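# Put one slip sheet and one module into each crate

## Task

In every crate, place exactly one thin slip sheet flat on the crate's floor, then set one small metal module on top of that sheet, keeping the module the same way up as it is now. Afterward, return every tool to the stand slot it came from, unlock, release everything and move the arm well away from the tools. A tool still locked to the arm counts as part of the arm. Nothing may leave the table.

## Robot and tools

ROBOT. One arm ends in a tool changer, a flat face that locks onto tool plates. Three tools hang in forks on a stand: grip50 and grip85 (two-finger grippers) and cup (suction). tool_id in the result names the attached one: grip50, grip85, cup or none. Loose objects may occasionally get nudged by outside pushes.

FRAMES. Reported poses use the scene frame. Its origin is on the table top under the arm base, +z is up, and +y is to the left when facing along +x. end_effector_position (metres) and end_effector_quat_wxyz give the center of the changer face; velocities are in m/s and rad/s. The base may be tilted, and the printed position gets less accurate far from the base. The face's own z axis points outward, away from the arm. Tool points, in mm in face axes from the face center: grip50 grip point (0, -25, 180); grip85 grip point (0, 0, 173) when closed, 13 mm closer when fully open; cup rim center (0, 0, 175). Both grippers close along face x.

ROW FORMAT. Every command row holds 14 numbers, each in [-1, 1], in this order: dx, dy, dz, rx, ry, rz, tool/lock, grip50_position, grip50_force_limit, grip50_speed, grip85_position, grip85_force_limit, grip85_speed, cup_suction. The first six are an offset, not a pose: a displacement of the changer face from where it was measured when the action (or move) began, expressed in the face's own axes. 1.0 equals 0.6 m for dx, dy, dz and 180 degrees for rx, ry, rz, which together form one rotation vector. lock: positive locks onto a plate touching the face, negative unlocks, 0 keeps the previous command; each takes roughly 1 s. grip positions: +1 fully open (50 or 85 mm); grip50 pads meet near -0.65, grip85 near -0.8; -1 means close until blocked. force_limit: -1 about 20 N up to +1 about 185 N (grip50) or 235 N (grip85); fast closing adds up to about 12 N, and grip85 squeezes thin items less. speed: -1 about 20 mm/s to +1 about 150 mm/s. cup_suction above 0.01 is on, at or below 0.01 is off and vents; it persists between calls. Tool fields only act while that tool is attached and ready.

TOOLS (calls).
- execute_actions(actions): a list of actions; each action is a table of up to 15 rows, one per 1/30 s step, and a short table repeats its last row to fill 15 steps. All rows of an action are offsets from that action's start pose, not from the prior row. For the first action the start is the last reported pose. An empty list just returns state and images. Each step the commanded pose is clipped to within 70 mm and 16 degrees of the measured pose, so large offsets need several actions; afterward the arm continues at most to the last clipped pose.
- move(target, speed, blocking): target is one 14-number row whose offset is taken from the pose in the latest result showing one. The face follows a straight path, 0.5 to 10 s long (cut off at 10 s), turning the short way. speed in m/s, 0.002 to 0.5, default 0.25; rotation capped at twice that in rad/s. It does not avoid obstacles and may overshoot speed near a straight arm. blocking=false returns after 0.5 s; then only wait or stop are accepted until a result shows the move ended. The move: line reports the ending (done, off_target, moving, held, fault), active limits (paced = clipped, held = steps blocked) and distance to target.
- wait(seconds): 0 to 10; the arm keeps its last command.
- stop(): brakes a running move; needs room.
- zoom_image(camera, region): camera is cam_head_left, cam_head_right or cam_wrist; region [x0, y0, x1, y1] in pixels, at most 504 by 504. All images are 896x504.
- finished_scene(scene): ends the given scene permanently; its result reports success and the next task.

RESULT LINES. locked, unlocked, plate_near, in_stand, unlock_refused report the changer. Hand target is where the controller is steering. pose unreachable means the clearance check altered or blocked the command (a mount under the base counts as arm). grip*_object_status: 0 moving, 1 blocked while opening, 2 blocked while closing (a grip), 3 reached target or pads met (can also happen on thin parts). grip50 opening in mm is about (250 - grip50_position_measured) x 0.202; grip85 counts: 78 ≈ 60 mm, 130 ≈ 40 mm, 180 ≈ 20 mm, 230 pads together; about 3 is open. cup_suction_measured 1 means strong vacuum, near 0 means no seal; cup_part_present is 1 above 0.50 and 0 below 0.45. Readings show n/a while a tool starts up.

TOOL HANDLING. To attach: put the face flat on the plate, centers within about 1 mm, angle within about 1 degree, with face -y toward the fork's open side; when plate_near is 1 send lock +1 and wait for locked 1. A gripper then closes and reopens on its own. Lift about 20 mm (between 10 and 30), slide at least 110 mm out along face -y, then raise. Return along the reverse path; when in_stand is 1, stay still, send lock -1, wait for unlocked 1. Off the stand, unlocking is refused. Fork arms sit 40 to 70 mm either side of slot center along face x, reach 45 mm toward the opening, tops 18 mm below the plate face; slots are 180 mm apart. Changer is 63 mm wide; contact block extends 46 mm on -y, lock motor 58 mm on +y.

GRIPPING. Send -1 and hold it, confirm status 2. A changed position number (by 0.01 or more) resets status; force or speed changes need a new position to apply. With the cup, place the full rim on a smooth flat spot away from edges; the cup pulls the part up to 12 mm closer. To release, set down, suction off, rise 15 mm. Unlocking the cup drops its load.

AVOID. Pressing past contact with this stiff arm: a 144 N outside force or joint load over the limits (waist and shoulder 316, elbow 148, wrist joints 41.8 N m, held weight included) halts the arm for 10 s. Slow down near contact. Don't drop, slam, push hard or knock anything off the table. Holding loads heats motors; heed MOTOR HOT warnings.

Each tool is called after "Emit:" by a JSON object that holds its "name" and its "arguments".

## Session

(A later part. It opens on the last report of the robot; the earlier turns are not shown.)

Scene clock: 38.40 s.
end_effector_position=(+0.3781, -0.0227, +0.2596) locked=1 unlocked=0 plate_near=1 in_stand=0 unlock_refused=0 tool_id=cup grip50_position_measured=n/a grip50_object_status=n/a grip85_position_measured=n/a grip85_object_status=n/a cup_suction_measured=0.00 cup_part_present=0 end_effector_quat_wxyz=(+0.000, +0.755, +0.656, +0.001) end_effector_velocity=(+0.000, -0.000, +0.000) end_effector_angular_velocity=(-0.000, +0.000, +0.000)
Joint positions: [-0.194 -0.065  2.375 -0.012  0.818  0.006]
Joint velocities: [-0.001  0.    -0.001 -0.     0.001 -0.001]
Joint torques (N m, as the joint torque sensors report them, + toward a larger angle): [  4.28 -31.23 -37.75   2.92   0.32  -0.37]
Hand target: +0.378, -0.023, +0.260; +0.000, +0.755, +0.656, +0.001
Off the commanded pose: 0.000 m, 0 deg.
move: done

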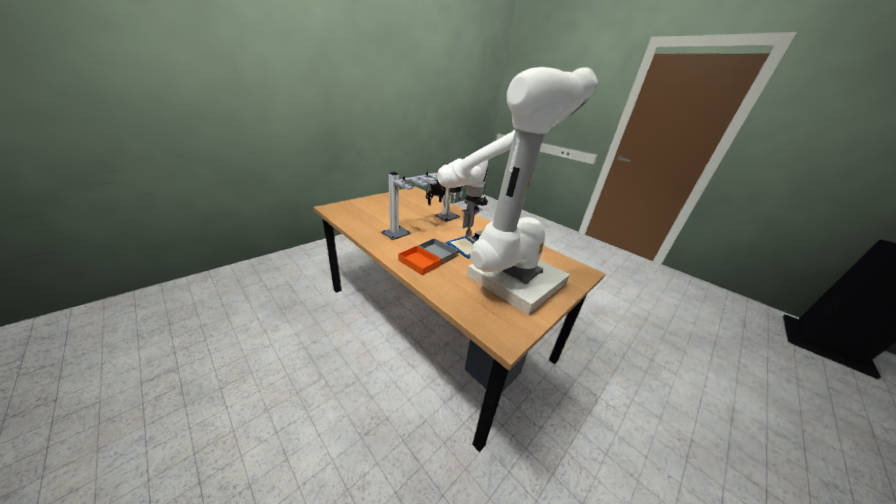

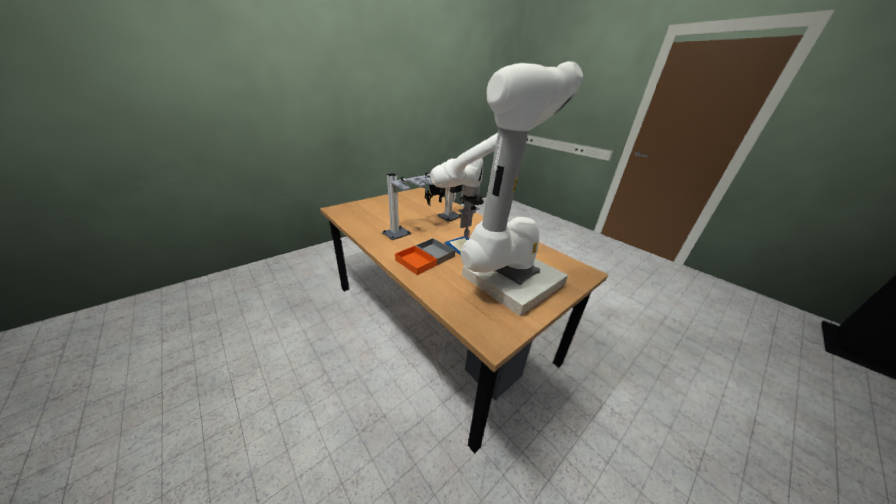

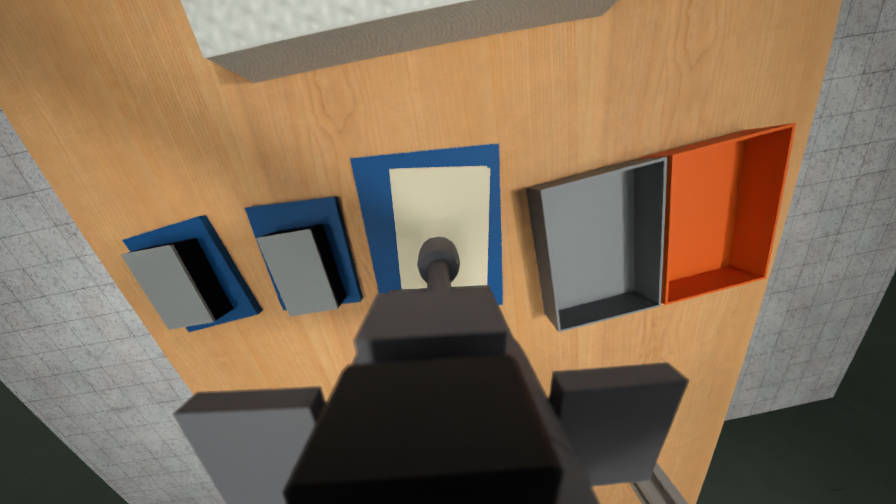

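Emit:
{"name": "move", "arguments": {"target": [0.0083, 0.0058, 0.111, 0, 0, 0, 0, 1, 0, 0, 1, 0, 0, 1], "speed": 0.2}}

Emit:
{"name": "move", "arguments": {"target": [0, 0, 0.0167, 0, 0, 0, 0, 1, 0, 0, 1, 0, 0, 1], "speed": 0.03}}

Scene clock: 40.17 s.
end_effector_position=(+0.3823, -0.0182, +0.1931) locked=1 unlocked=0 plate_near=1 in_stand=0 unlock_refused=0 tool_id=cup grip50_position_measured=n/a grip50_object_status=n/a grip85_position_measured=n/a grip85_object_status=n/a cup_suction_measured=0.00 cup_part_present=0 end_effector_quat_wxyz=(+0.000, +0.755, +0.656, +0.001) end_effector_velocity=(+0.001, -0.000, +0.000) end_effector_angular_velocity=(-0.000, -0.002, -0.000)
Joint positions: [-0.182  0.06   2.427 -0.015  0.642  0.022]
Joint velocities: [ 0.     0.001 -0.001  0.    -0.001  0.   ]
Joint torques (N m, as the joint torque sensors report them, + toward a larger angle): [  3.34 -40.5  -30.31   2.27   0.41  -0.51]
Hand target: +0.382, -0.018, +0.193; +0.000, +0.755, +0.656, +0.001
Off the commanded pose: 0.000 m, 0 deg.
move: done

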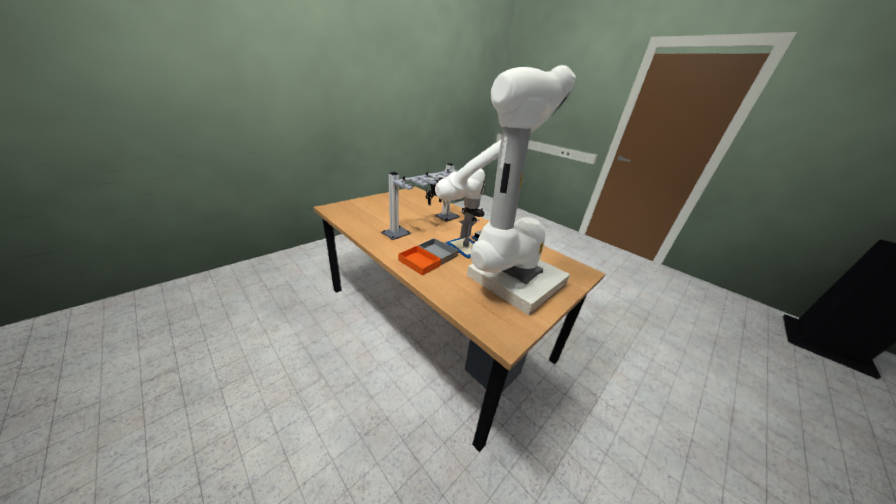

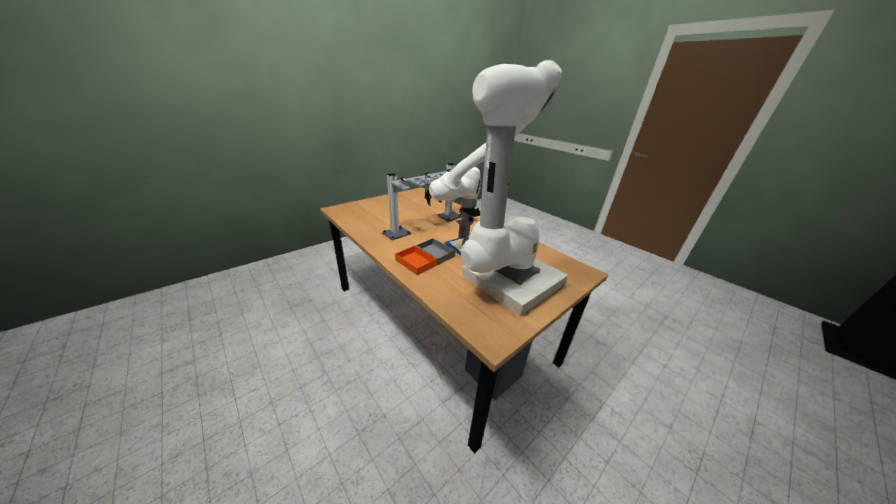

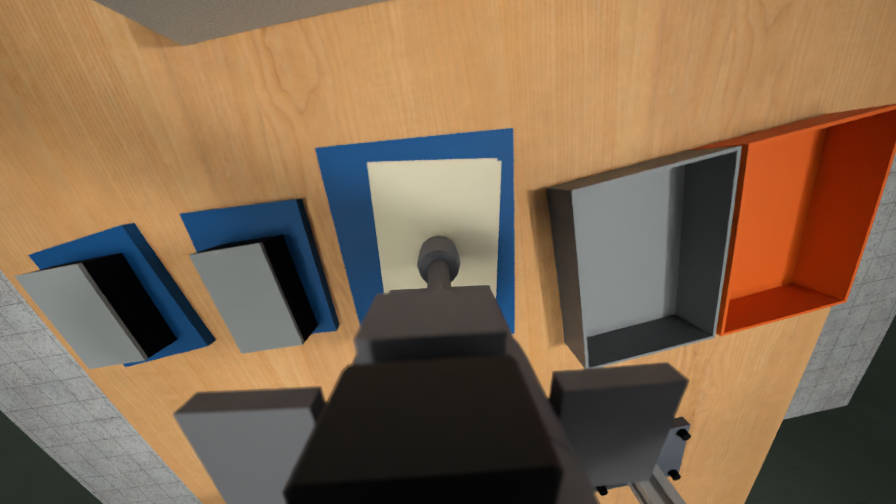

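Scene clock: 40.87 s.
end_effector_position=(+0.3823, -0.0182, +0.1831) locked=1 unlocked=0 plate_near=1 in_stand=0 unlock_refused=0 tool_id=cup grip50_position_measured=n/a grip50_object_status=n/a grip85_position_measured=n/a grip85_object_status=n/a cup_suction_measured=0.91 cup_part_present=1 end_effector_quat_wxyz=(+0.000, +0.755, +0.656, +0.001) end_effector_velocity=(+0.000, +0.000, +0.000) end_effector_angular_velocity=(+0.000, -0.001, -0.000)
Joint positions: [-0.183  0.08   2.434 -0.015  0.614  0.022]
Joint velocities: [-0.    -0.001  0.     0.    -0.001  0.   ]
Joint torques (N m, as the joint torque sensors report them, + toward a larger angle): [  2.81 -40.25 -30.09   2.2    0.31  -0.35]
Hand target: +0.382, -0.018, +0.183; +0.000, +0.755, +0.656, +0.001
Off the commanded pose: 0.000 m, 0 deg.
move: done

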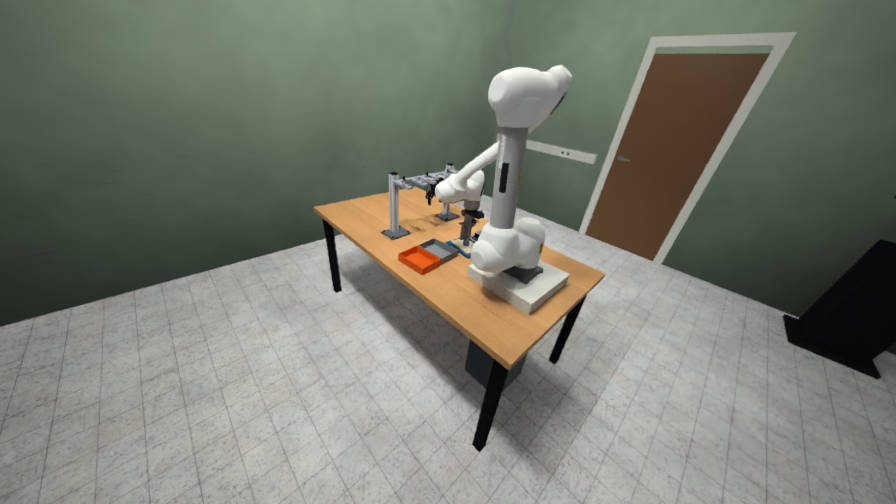

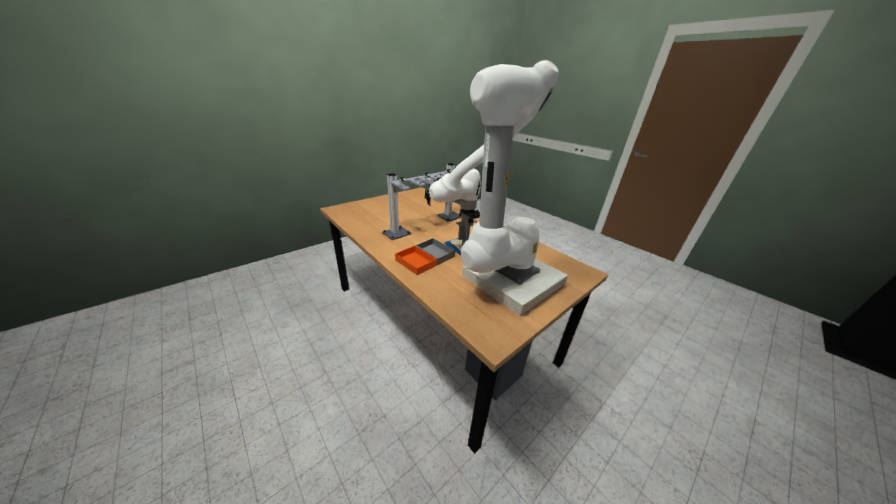

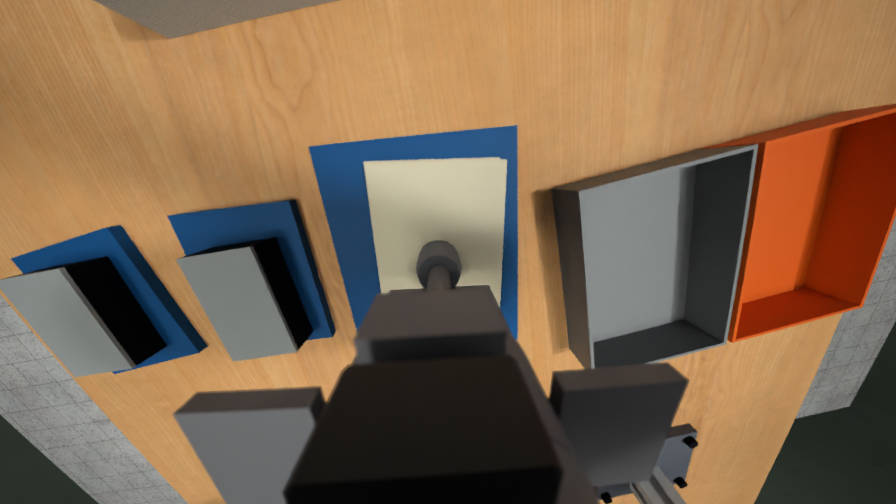

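Emit:
{"name": "move", "arguments": {"target": [0, 0, -0.085, 0, 0, 0, 0, 1, 0, 0, 1, 0, 0, 1], "speed": 0.2}}

Emit:
{"name": "zoom_image", "arguments": {"camera": "cam_wrist", "region": [340, 135, 520, 315]}}

Scene clock: 42.93 s.
end_effector_position=(+0.3822, -0.0182, +0.2340) locked=1 unlocked=0 plate_near=1 in_stand=0 unlock_refused=0 tool_id=cup grip50_position_measured=n/a grip50_object_status=n/a grip85_position_measured=n/a grip85_object_status=n/a cup_suction_measured=0.94 cup_part_present=1 end_effector_quat_wxyz=(+0.000, +0.755, +0.656, +0.001) end_effector_velocity=(+0.000, +0.000, +0.000) end_effector_angular_velocity=(+0.000, -0.001, -0.000)
Joint positions: [-0.181 -0.015  2.393 -0.013  0.751  0.02 ]
Joint velocities: [ 0.    -0.    -0.001  0.     0.     0.   ]
Joint torques (N m, as the joint torque sensors report them, + toward a larger angle): [  3.76 -36.19 -35.01   2.68   0.38  -0.45]
Hand target: +0.382, -0.018, +0.234; +0.000, +0.755, +0.656, +0.001
Off the commanded pose: 0.000 m, 0 deg.
move: done

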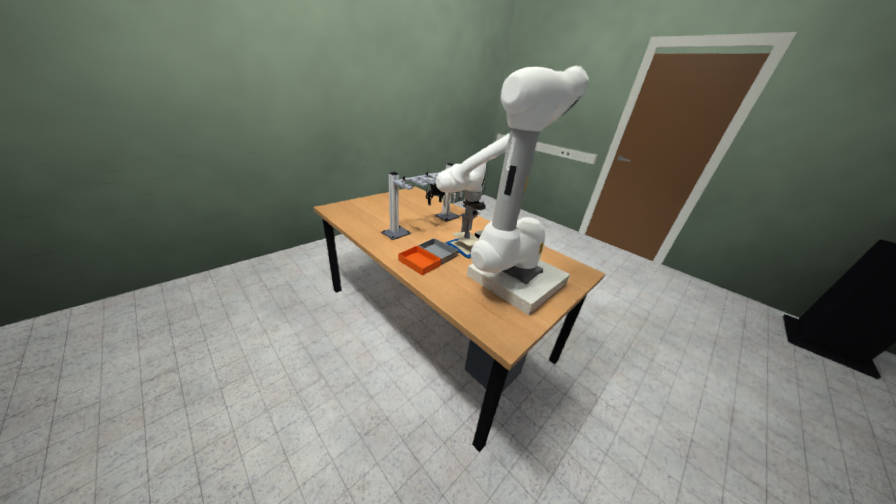

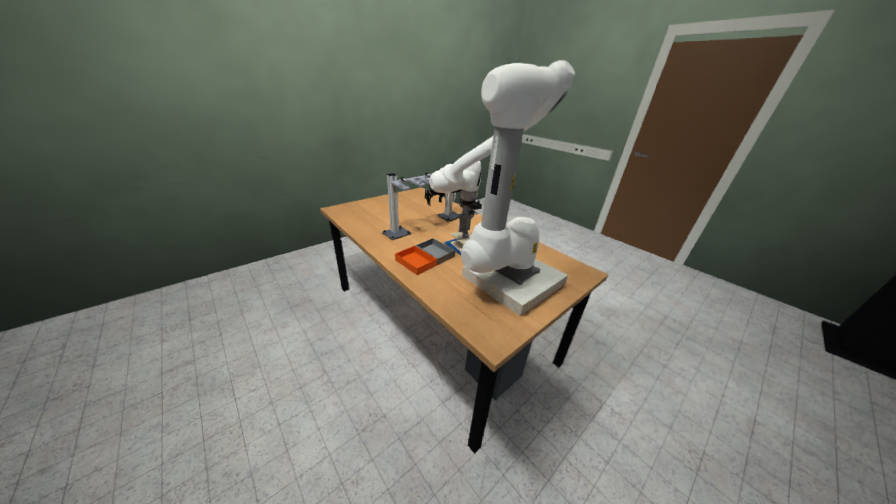

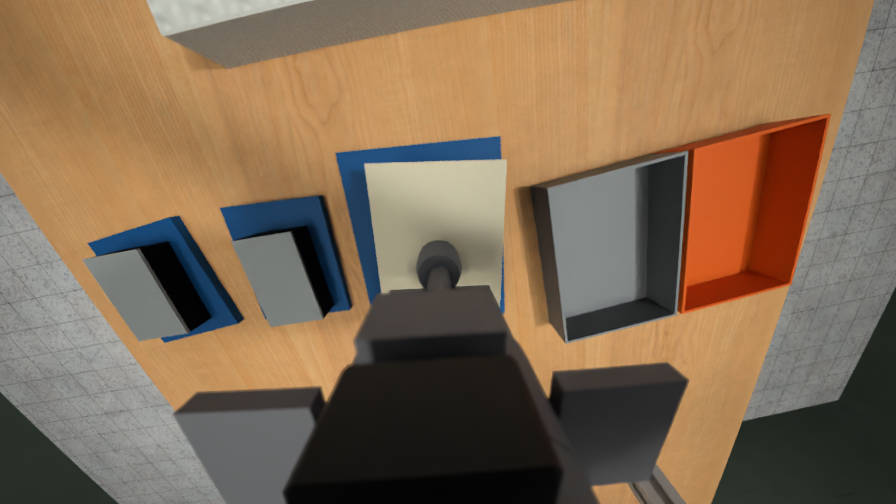

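Region (340, 135, 520, 315) of cam_wrist's 896x504 image, scaled by 2.800, with more detail than that image has.

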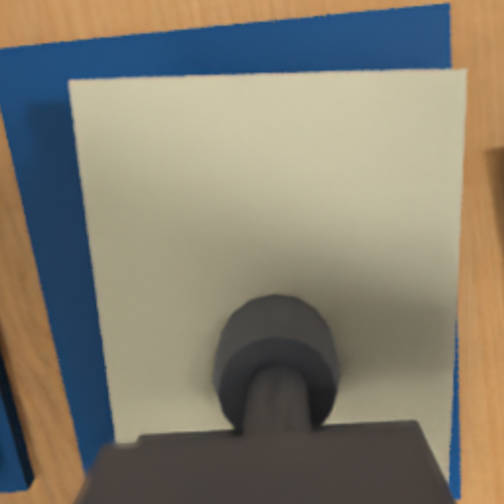

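Emit:
{"name": "move", "arguments": {"target": [0.5476, -0.0164, 0, 0, 0, -0.0722, 0, 1, 0, 0, 1, 0, 0, 1], "speed": 0.35}}

Emit:
{"name": "zoom_image", "arguments": {"camera": "cam_wrist", "region": [330, 125, 550, 345]}}

Scene clock: 44.50 s.
end_effector_position=(+0.4181, +0.3081, +0.2341) locked=1 unlocked=0 plate_near=1 in_stand=0 unlock_refused=0 tool_id=cup grip50_position_measured=n/a grip50_object_status=n/a grip85_position_measured=n/a grip85_object_status=n/a cup_suction_measured=0.94 cup_part_present=1 end_effector_quat_wxyz=(+0.001, +0.676, +0.737, +0.000) end_effector_velocity=(+0.001, +0.001, -0.000) end_effector_angular_velocity=(-0.001, -0.001, +0.002)
Joint positions: [ 0.527  0.198  2.157 -0.022  0.783  0.509]
Joint velocities: [ 0.001  0.002 -0.001 -0.002 -0.    -0.   ]
Joint torques (N m, as the joint torque sensors report them, + toward a larger angle): [  4.08 -60.09 -34.76   2.62   0.28  -0.58]
Hand target: +0.418, +0.308, +0.234; +0.001, +0.676, +0.737, +0.000
Off the commanded pose: 0.001 m, 0 deg.
move: done

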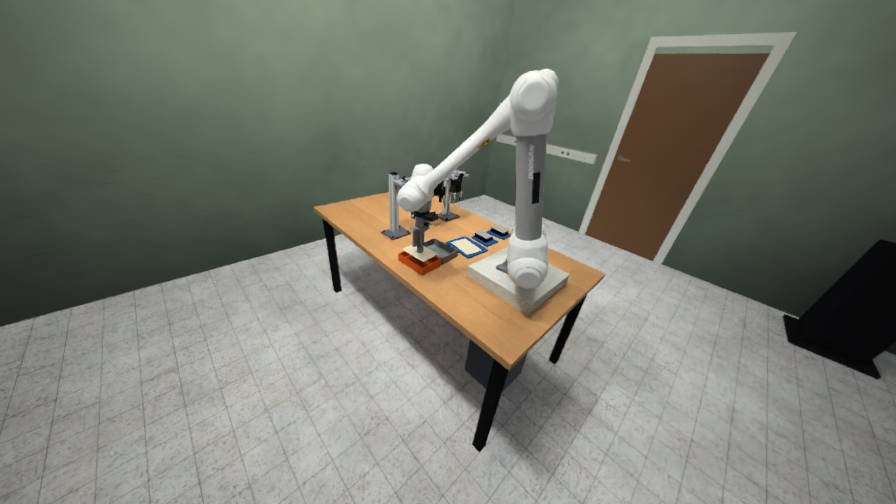

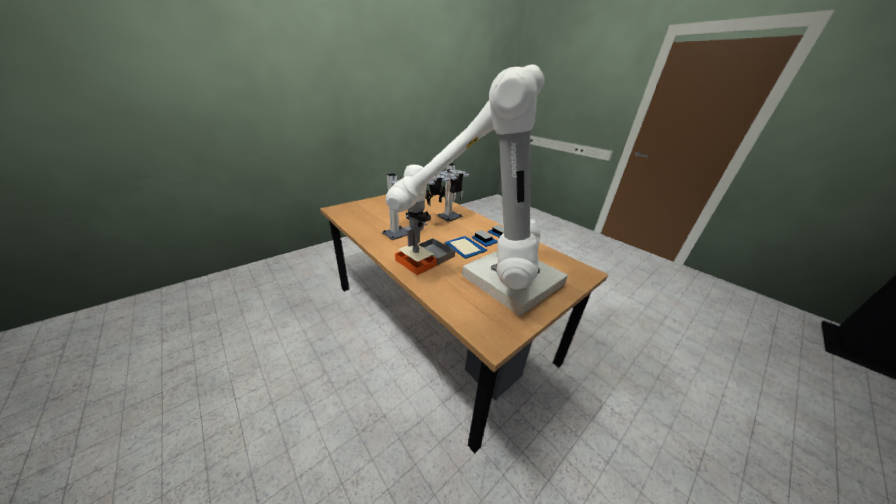

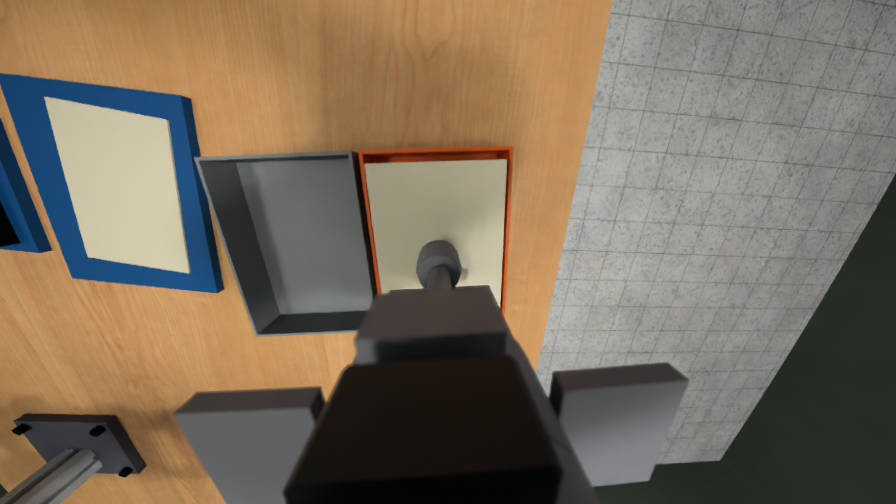

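Region (330, 125, 550, 345) of cam_wrist's 896x504 image, scaled by 2.291, with more detail than that image has.

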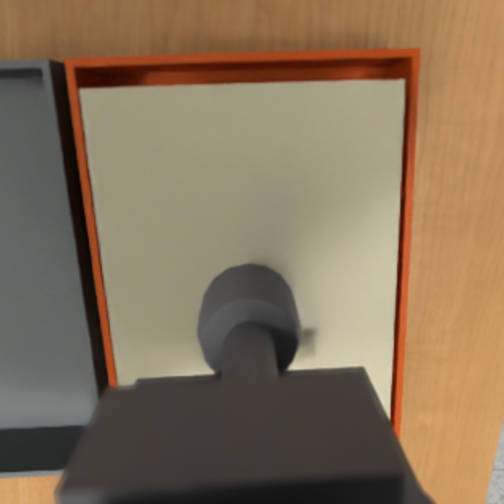

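Emit:
{"name": "move", "arguments": {"target": [0.001, 0, 0.1043, 0, 0, 0, 0, 1, 0, 0, 1, 0, 0, 1], "speed": 0.12}}

Emit:
{"name": "zoom_image", "arguments": {"camera": "cam_wrist", "region": [330, 125, 550, 345]}}

Scene clock: 45.70 s.
end_effector_position=(+0.4182, +0.3086, +0.1716) locked=1 unlocked=0 plate_near=1 in_stand=0 unlock_refused=0 tool_id=cup grip50_position_measured=n/a grip50_object_status=n/a grip85_position_measured=n/a grip85_object_status=n/a cup_suction_measured=0.94 cup_part_present=1 end_effector_quat_wxyz=(+0.001, +0.676, +0.737, +0.000) end_effector_velocity=(+0.001, +0.000, +0.001) end_effector_angular_velocity=(+0.001, -0.002, -0.000)
Joint positions: [ 0.526  0.291  2.196 -0.026  0.651  0.513]
Joint velocities: [-0.    -0.001 -0.001 -0.    -0.     0.   ]
Joint torques (N m, as the joint torque sensors report them, + toward a larger angle): [  3.55 -66.03 -30.62   2.44   0.28  -0.4 ]
Hand target: +0.418, +0.309, +0.172; +0.001, +0.676, +0.737, +0.000
Off the commanded pose: 0.000 m, 0 deg.
move: done

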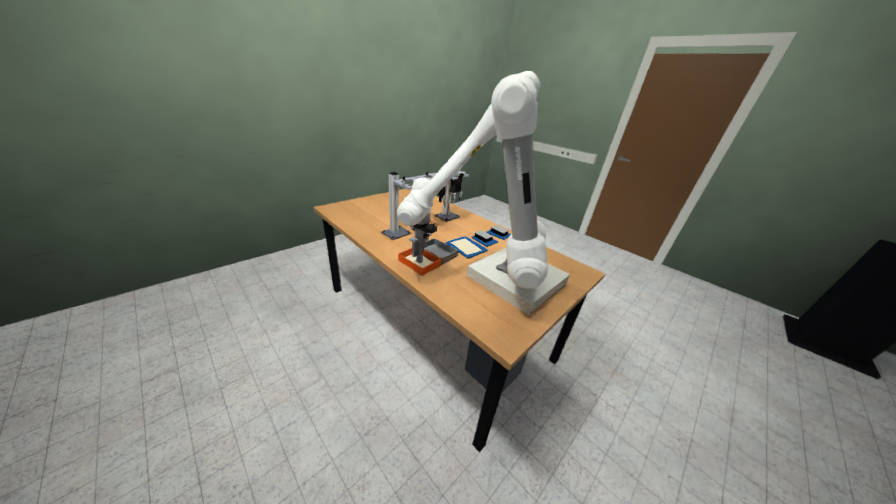

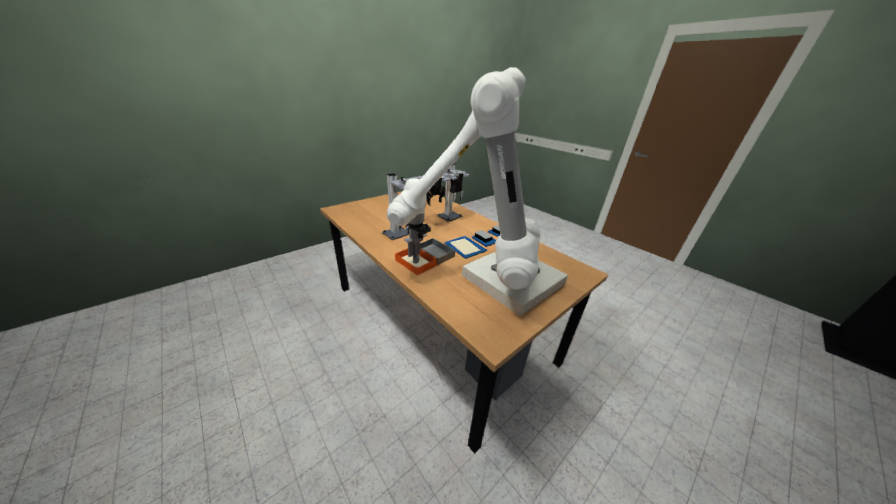

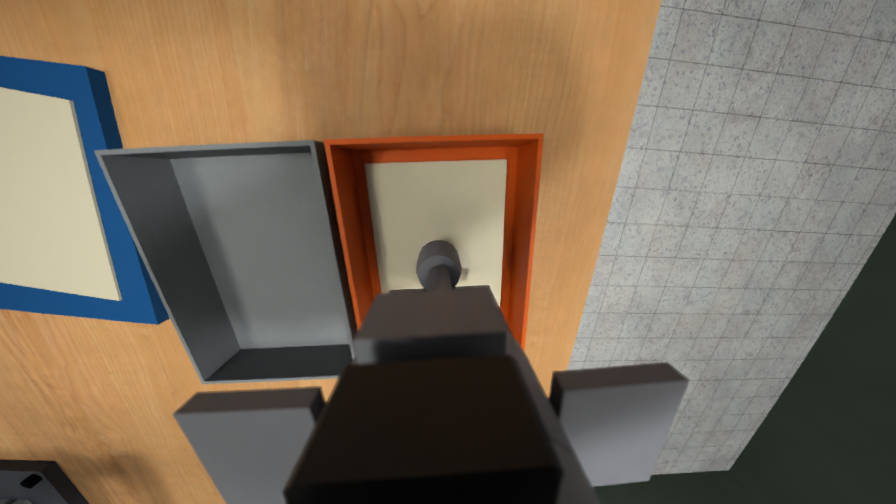

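Region (330, 125, 550, 345) of cam_wrist's 896x504 image, scaled by 2.291, with more detail than that image has.

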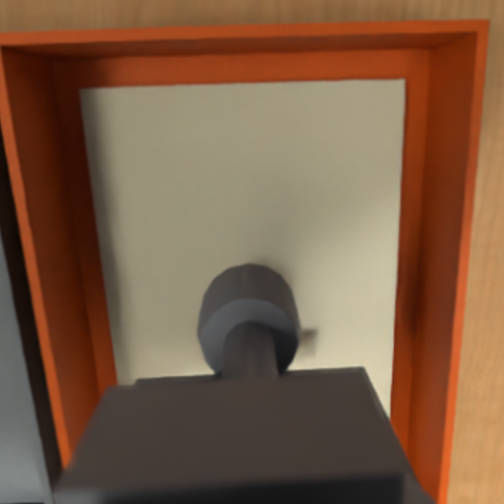

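Emit:
{"name": "execute_actions", "arguments": {"actions": [[[0,0,0.0006,0,0,0,0,1,0,0,1,0,0,1],[0,0,0.0012,0,0,0,0,1,0,0,1,0,0,1],[0,0,0.0018,0,0,0,0,1,0,0,1,0,0,1],[0,0,0.0024,0,0,0,0,1,0,0,1,0,0,1],[0,0,0.003,0,0,0,0,1,0,0,1,0,0,1],[0,0,0.003,0,0,0,0,1,0,0,1,0,0,1],[0,0,0.003,0,0,0,0,1,0,0,1,0,0,1],[0,0,0.003,0,0,0,0,1,0,0,1,0,0,1],[0,0,0.003,0,0,0,0,1,0,0,1,0,0,0]]]}}

Scene clock: 46.33 s.
end_effector_position=(+0.4182, +0.3087, +0.1698) locked=1 unlocked=0 plate_near=1 in_stand=0 unlock_refused=0 tool_id=cup grip50_position_measured=n/a grip50_object_status=n/a grip85_position_measured=n/a grip85_object_status=n/a cup_suction_measured=0.00 cup_part_present=0 end_effector_quat_wxyz=(+0.001, +0.676, +0.737, +0.000) end_effector_velocity=(-0.000, -0.000, -0.001) end_effector_angular_velocity=(-0.001, +0.001, -0.000)
Joint positions: [ 0.526  0.294  2.197 -0.026  0.648  0.513]
Joint velocities: [-0.     0.001  0.001  0.    -0.001 -0.   ]
Joint torques (N m, as the joint torque sensors report them, + toward a larger angle): [  3.53 -57.56 -26.32   2.31   0.3   -0.22]
Hand target: +0.418, +0.309, +0.170; +0.001, +0.676, +0.737, +0.000
Off the commanded pose: 0.000 m, 0 deg.

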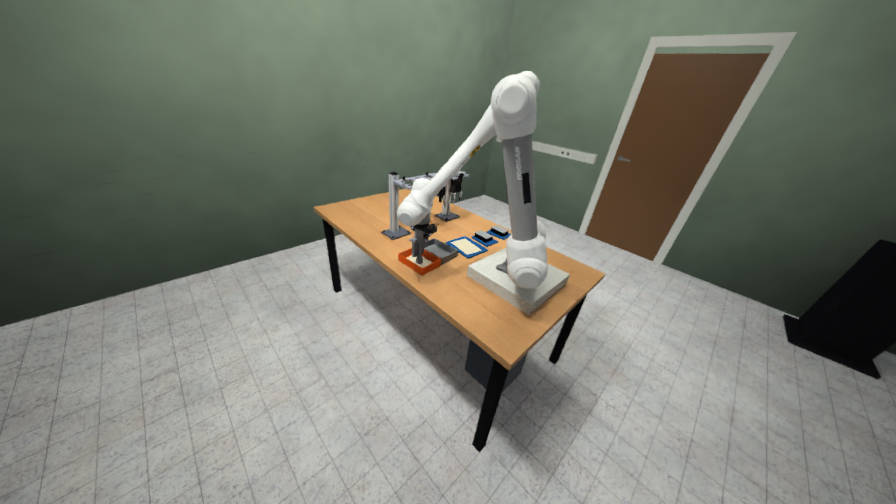

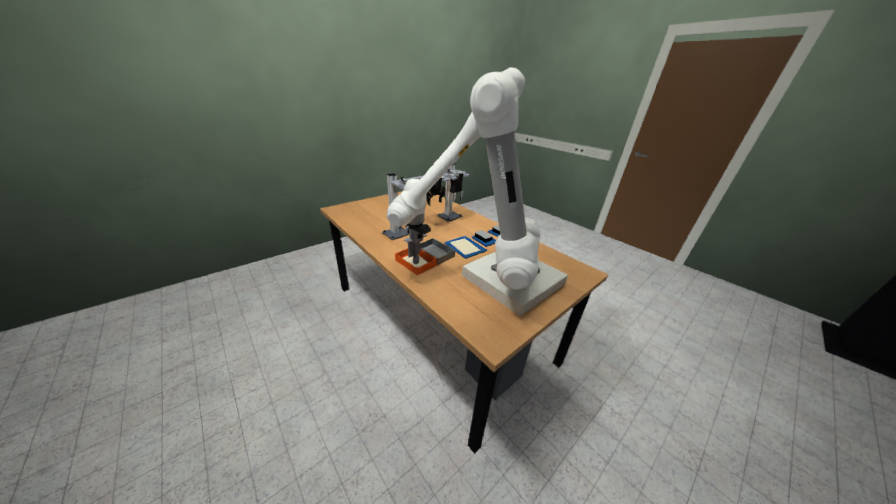

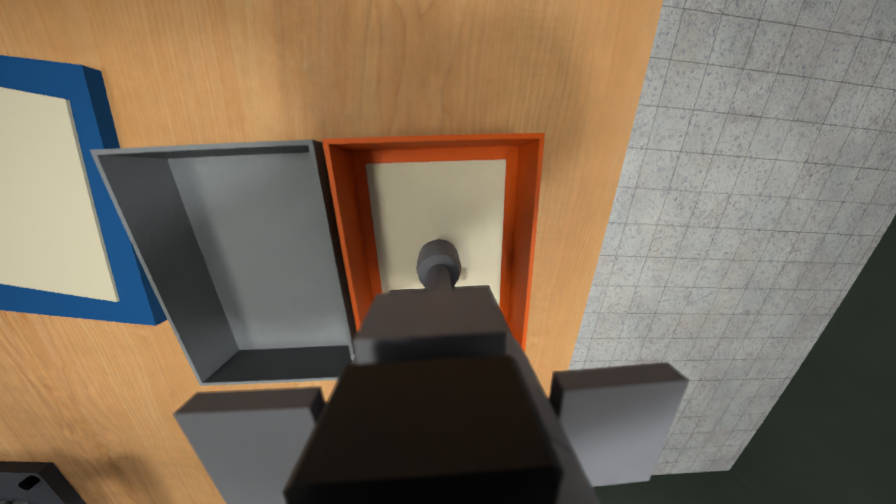

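Emit:
{"name": "move", "arguments": {"target": [0, 0, -0.098, 0, 0, 0, 0, 1, 0, 0, 1, 0, 0, 0], "speed": 0.25}}

Emit:
{"name": "move", "arguments": {"target": [-0.5393, -0.1101, 0, 0, 0, 0.0733, 0, 1, 0, 0, 1, 0, 0, 0], "speed": 0.5}}

Emit:
{"name": "move", "arguments": {"target": [0, 0, 0.076, 0, 0, 0, 0, 1, 0, 0, 1, 0, 0, 1], "speed": 0.1}}

Scene clock: 47.63 s.
end_effector_position=(+0.4181, +0.3087, +0.2285) locked=1 unlocked=0 plate_near=1 in_stand=0 unlock_refused=0 tool_id=cup grip50_position_measured=n/a grip50_object_status=n/a grip85_position_measured=n/a grip85_object_status=n/a cup_suction_measured=0.00 cup_part_present=0 end_effector_quat_wxyz=(+0.001, +0.676, +0.737, +0.000) end_effector_velocity=(-0.000, -0.000, +0.000) end_effector_angular_velocity=(-0.001, -0.000, +0.001)
Joint positions: [ 0.528  0.206  2.161 -0.023  0.772  0.51 ]
Joint velocities: [ 0.    -0.001  0.    -0.001  0.    -0.   ]
Joint torques (N m, as the joint torque sensors report them, + toward a larger angle): [  4.02 -62.54 -35.63   2.59   0.53  -0.25]
Hand target: +0.418, +0.309, +0.229; +0.001, +0.676, +0.737, +0.000
Off the commanded pose: 0.000 m, 0 deg.
move: done

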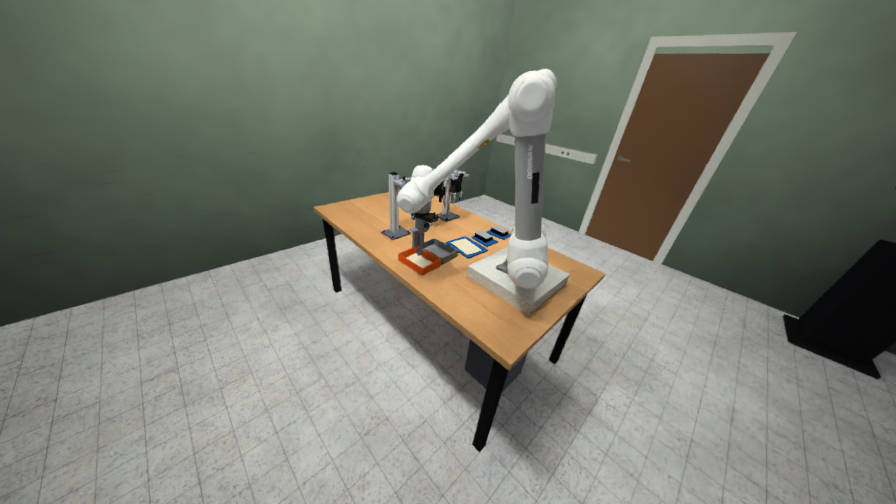

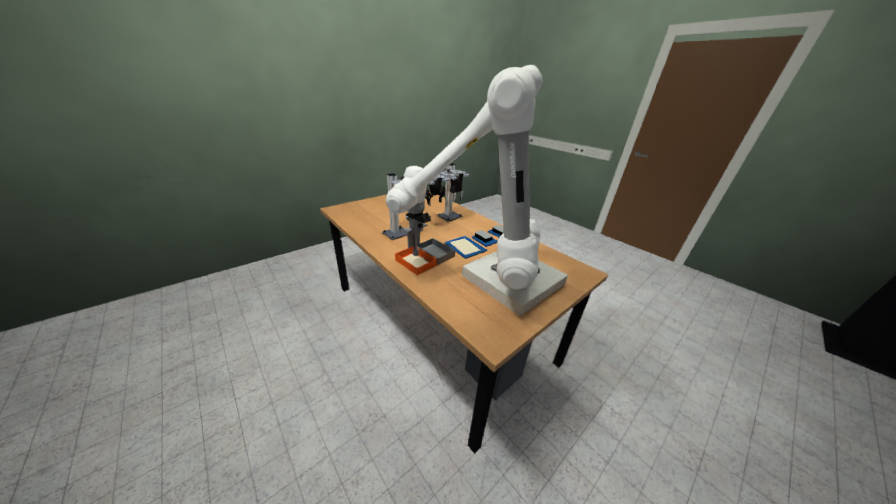

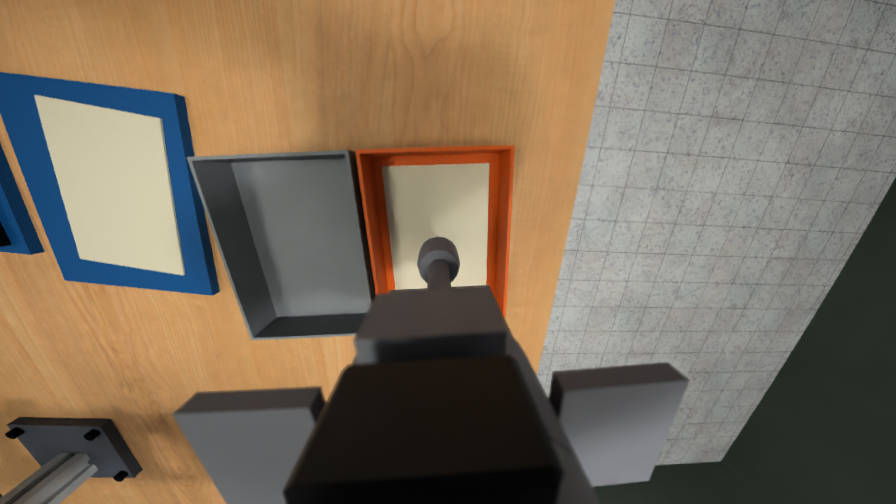

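Scene clock: 48.93 s.
end_effector_position=(+0.3804, -0.0190, +0.2285) locked=1 unlocked=0 plate_near=1 in_stand=0 unlock_refused=0 tool_id=cup grip50_position_measured=n/a grip50_object_status=n/a grip85_position_measured=n/a grip85_object_status=n/a cup_suction_measured=0.00 cup_part_present=0 end_effector_quat_wxyz=(+0.000, +0.756, +0.655, +0.001) end_effector_velocity=(+0.001, -0.001, -0.000) end_effector_angular_velocity=(-0.000, -0.001, -0.001)
Joint positions: [-0.184 -0.009  2.401 -0.013  0.736  0.021]
Joint velocities: [-0.001  0.001 -0.001 -0.    -0.002 -0.   ]
Joint torques (N m, as the joint torque sensors report them, + toward a larger angle): [  4.63 -35.35 -34.55   2.4    0.27  -0.5 ]
Hand target: +0.380, -0.019, +0.228; +0.000, +0.756, +0.655, +0.001
Off the commanded pose: 0.000 m, 0 deg.
move: done; limits=paced

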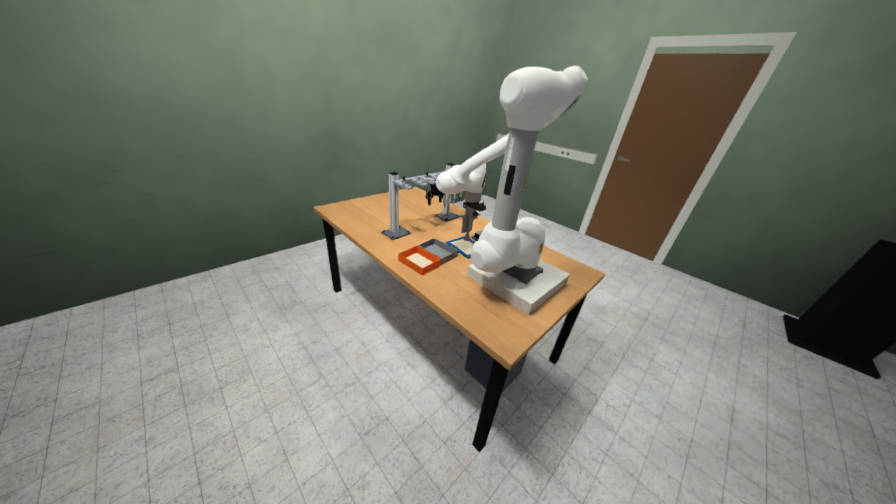

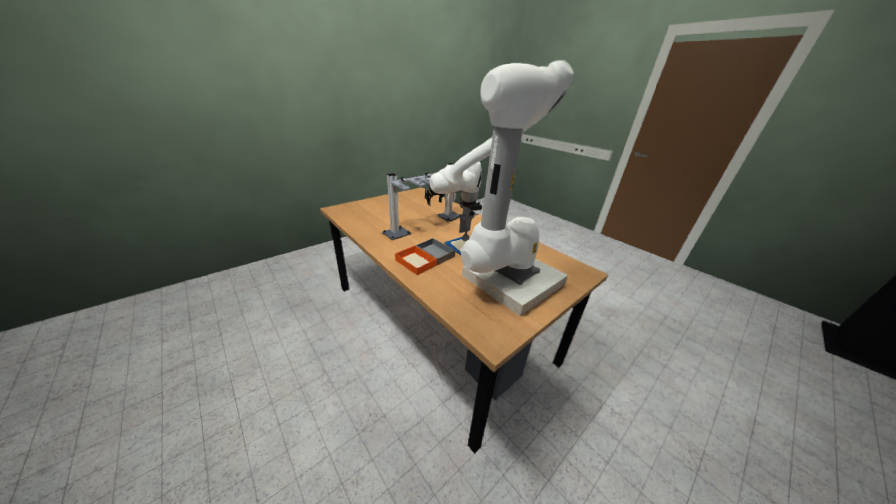

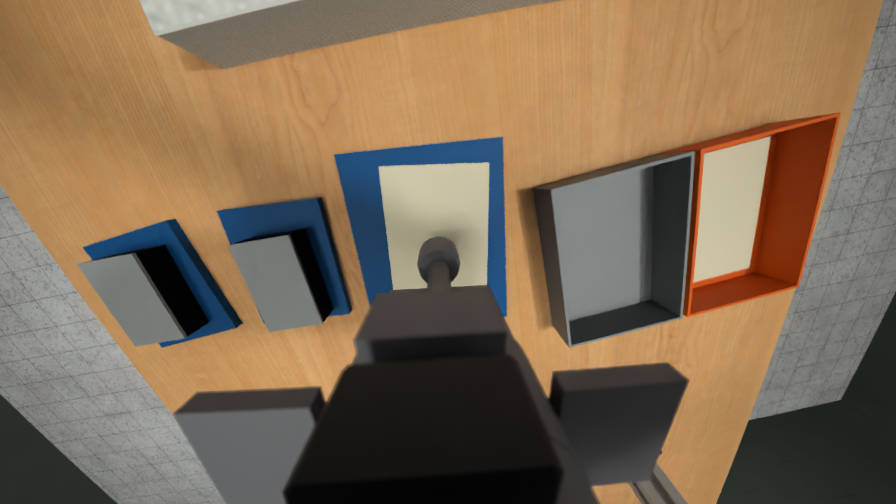

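Scene clock: 49.70 s.
end_effector_position=(+0.3805, -0.0190, +0.1830) locked=1 unlocked=0 plate_near=1 in_stand=0 unlock_refused=0 tool_id=cup grip50_position_measured=n/a grip50_object_status=n/a grip85_position_measured=n/a grip85_object_status=n/a cup_suction_measured=0.80 cup_part_present=1 end_effector_quat_wxyz=(+0.000, +0.756, +0.655, +0.001) end_effector_velocity=(+0.001, +0.000, +0.000) end_effector_angular_velocity=(+0.001, -0.003, -0.002)
Joint positions: [-0.185  0.078  2.438 -0.015  0.613  0.023]
Joint velocities: [ 0.     0.    -0.001  0.002 -0.001  0.   ]
Joint torques (N m, as the joint torque sensors report them, + toward a larger angle): [  3.66 -40.45 -29.23   1.93   0.35  -0.39]
Hand target: +0.380, -0.019, +0.183; +0.000, +0.756, +0.655, +0.001
Off the commanded pose: 0.000 m, 0 deg.
move: done

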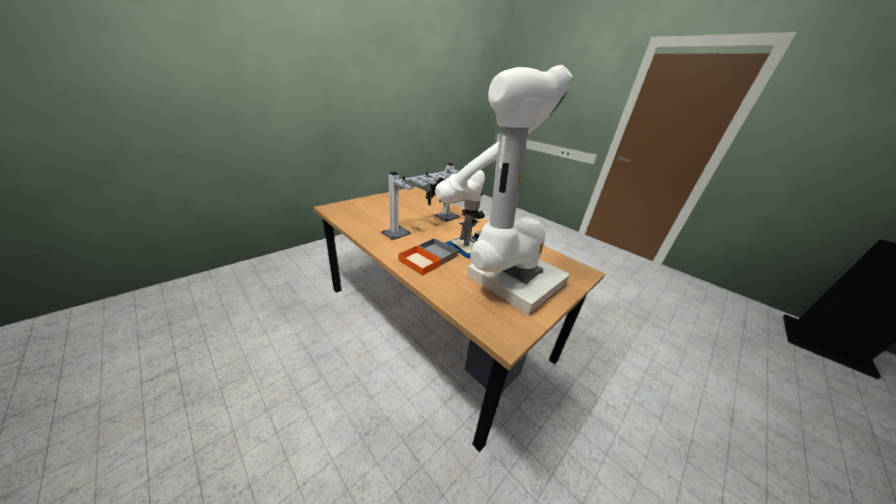

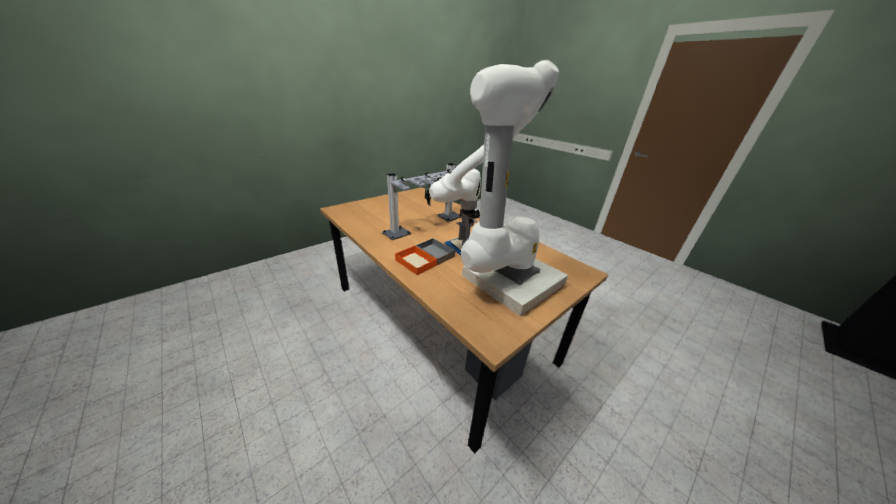

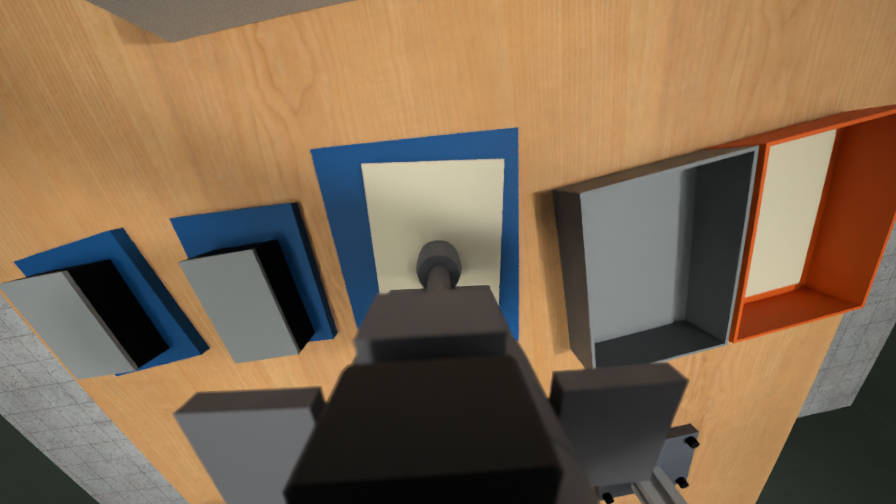

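Emit:
{"name": "zoom_image", "arguments": {"camera": "cam_wrist", "region": [340, 135, 520, 315]}}

Region (340, 135, 520, 315) of cam_wrist's 896x504 image, scaled by 2.800, with more detail than that image has.

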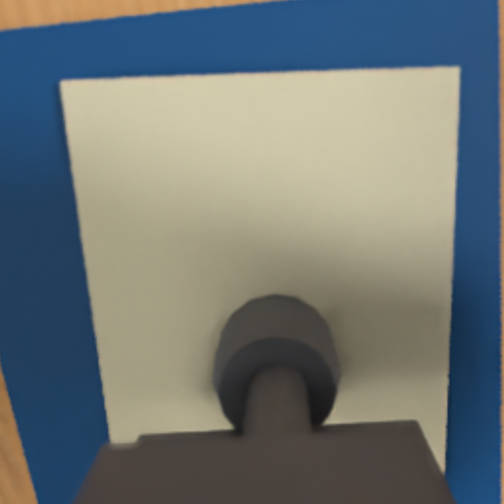

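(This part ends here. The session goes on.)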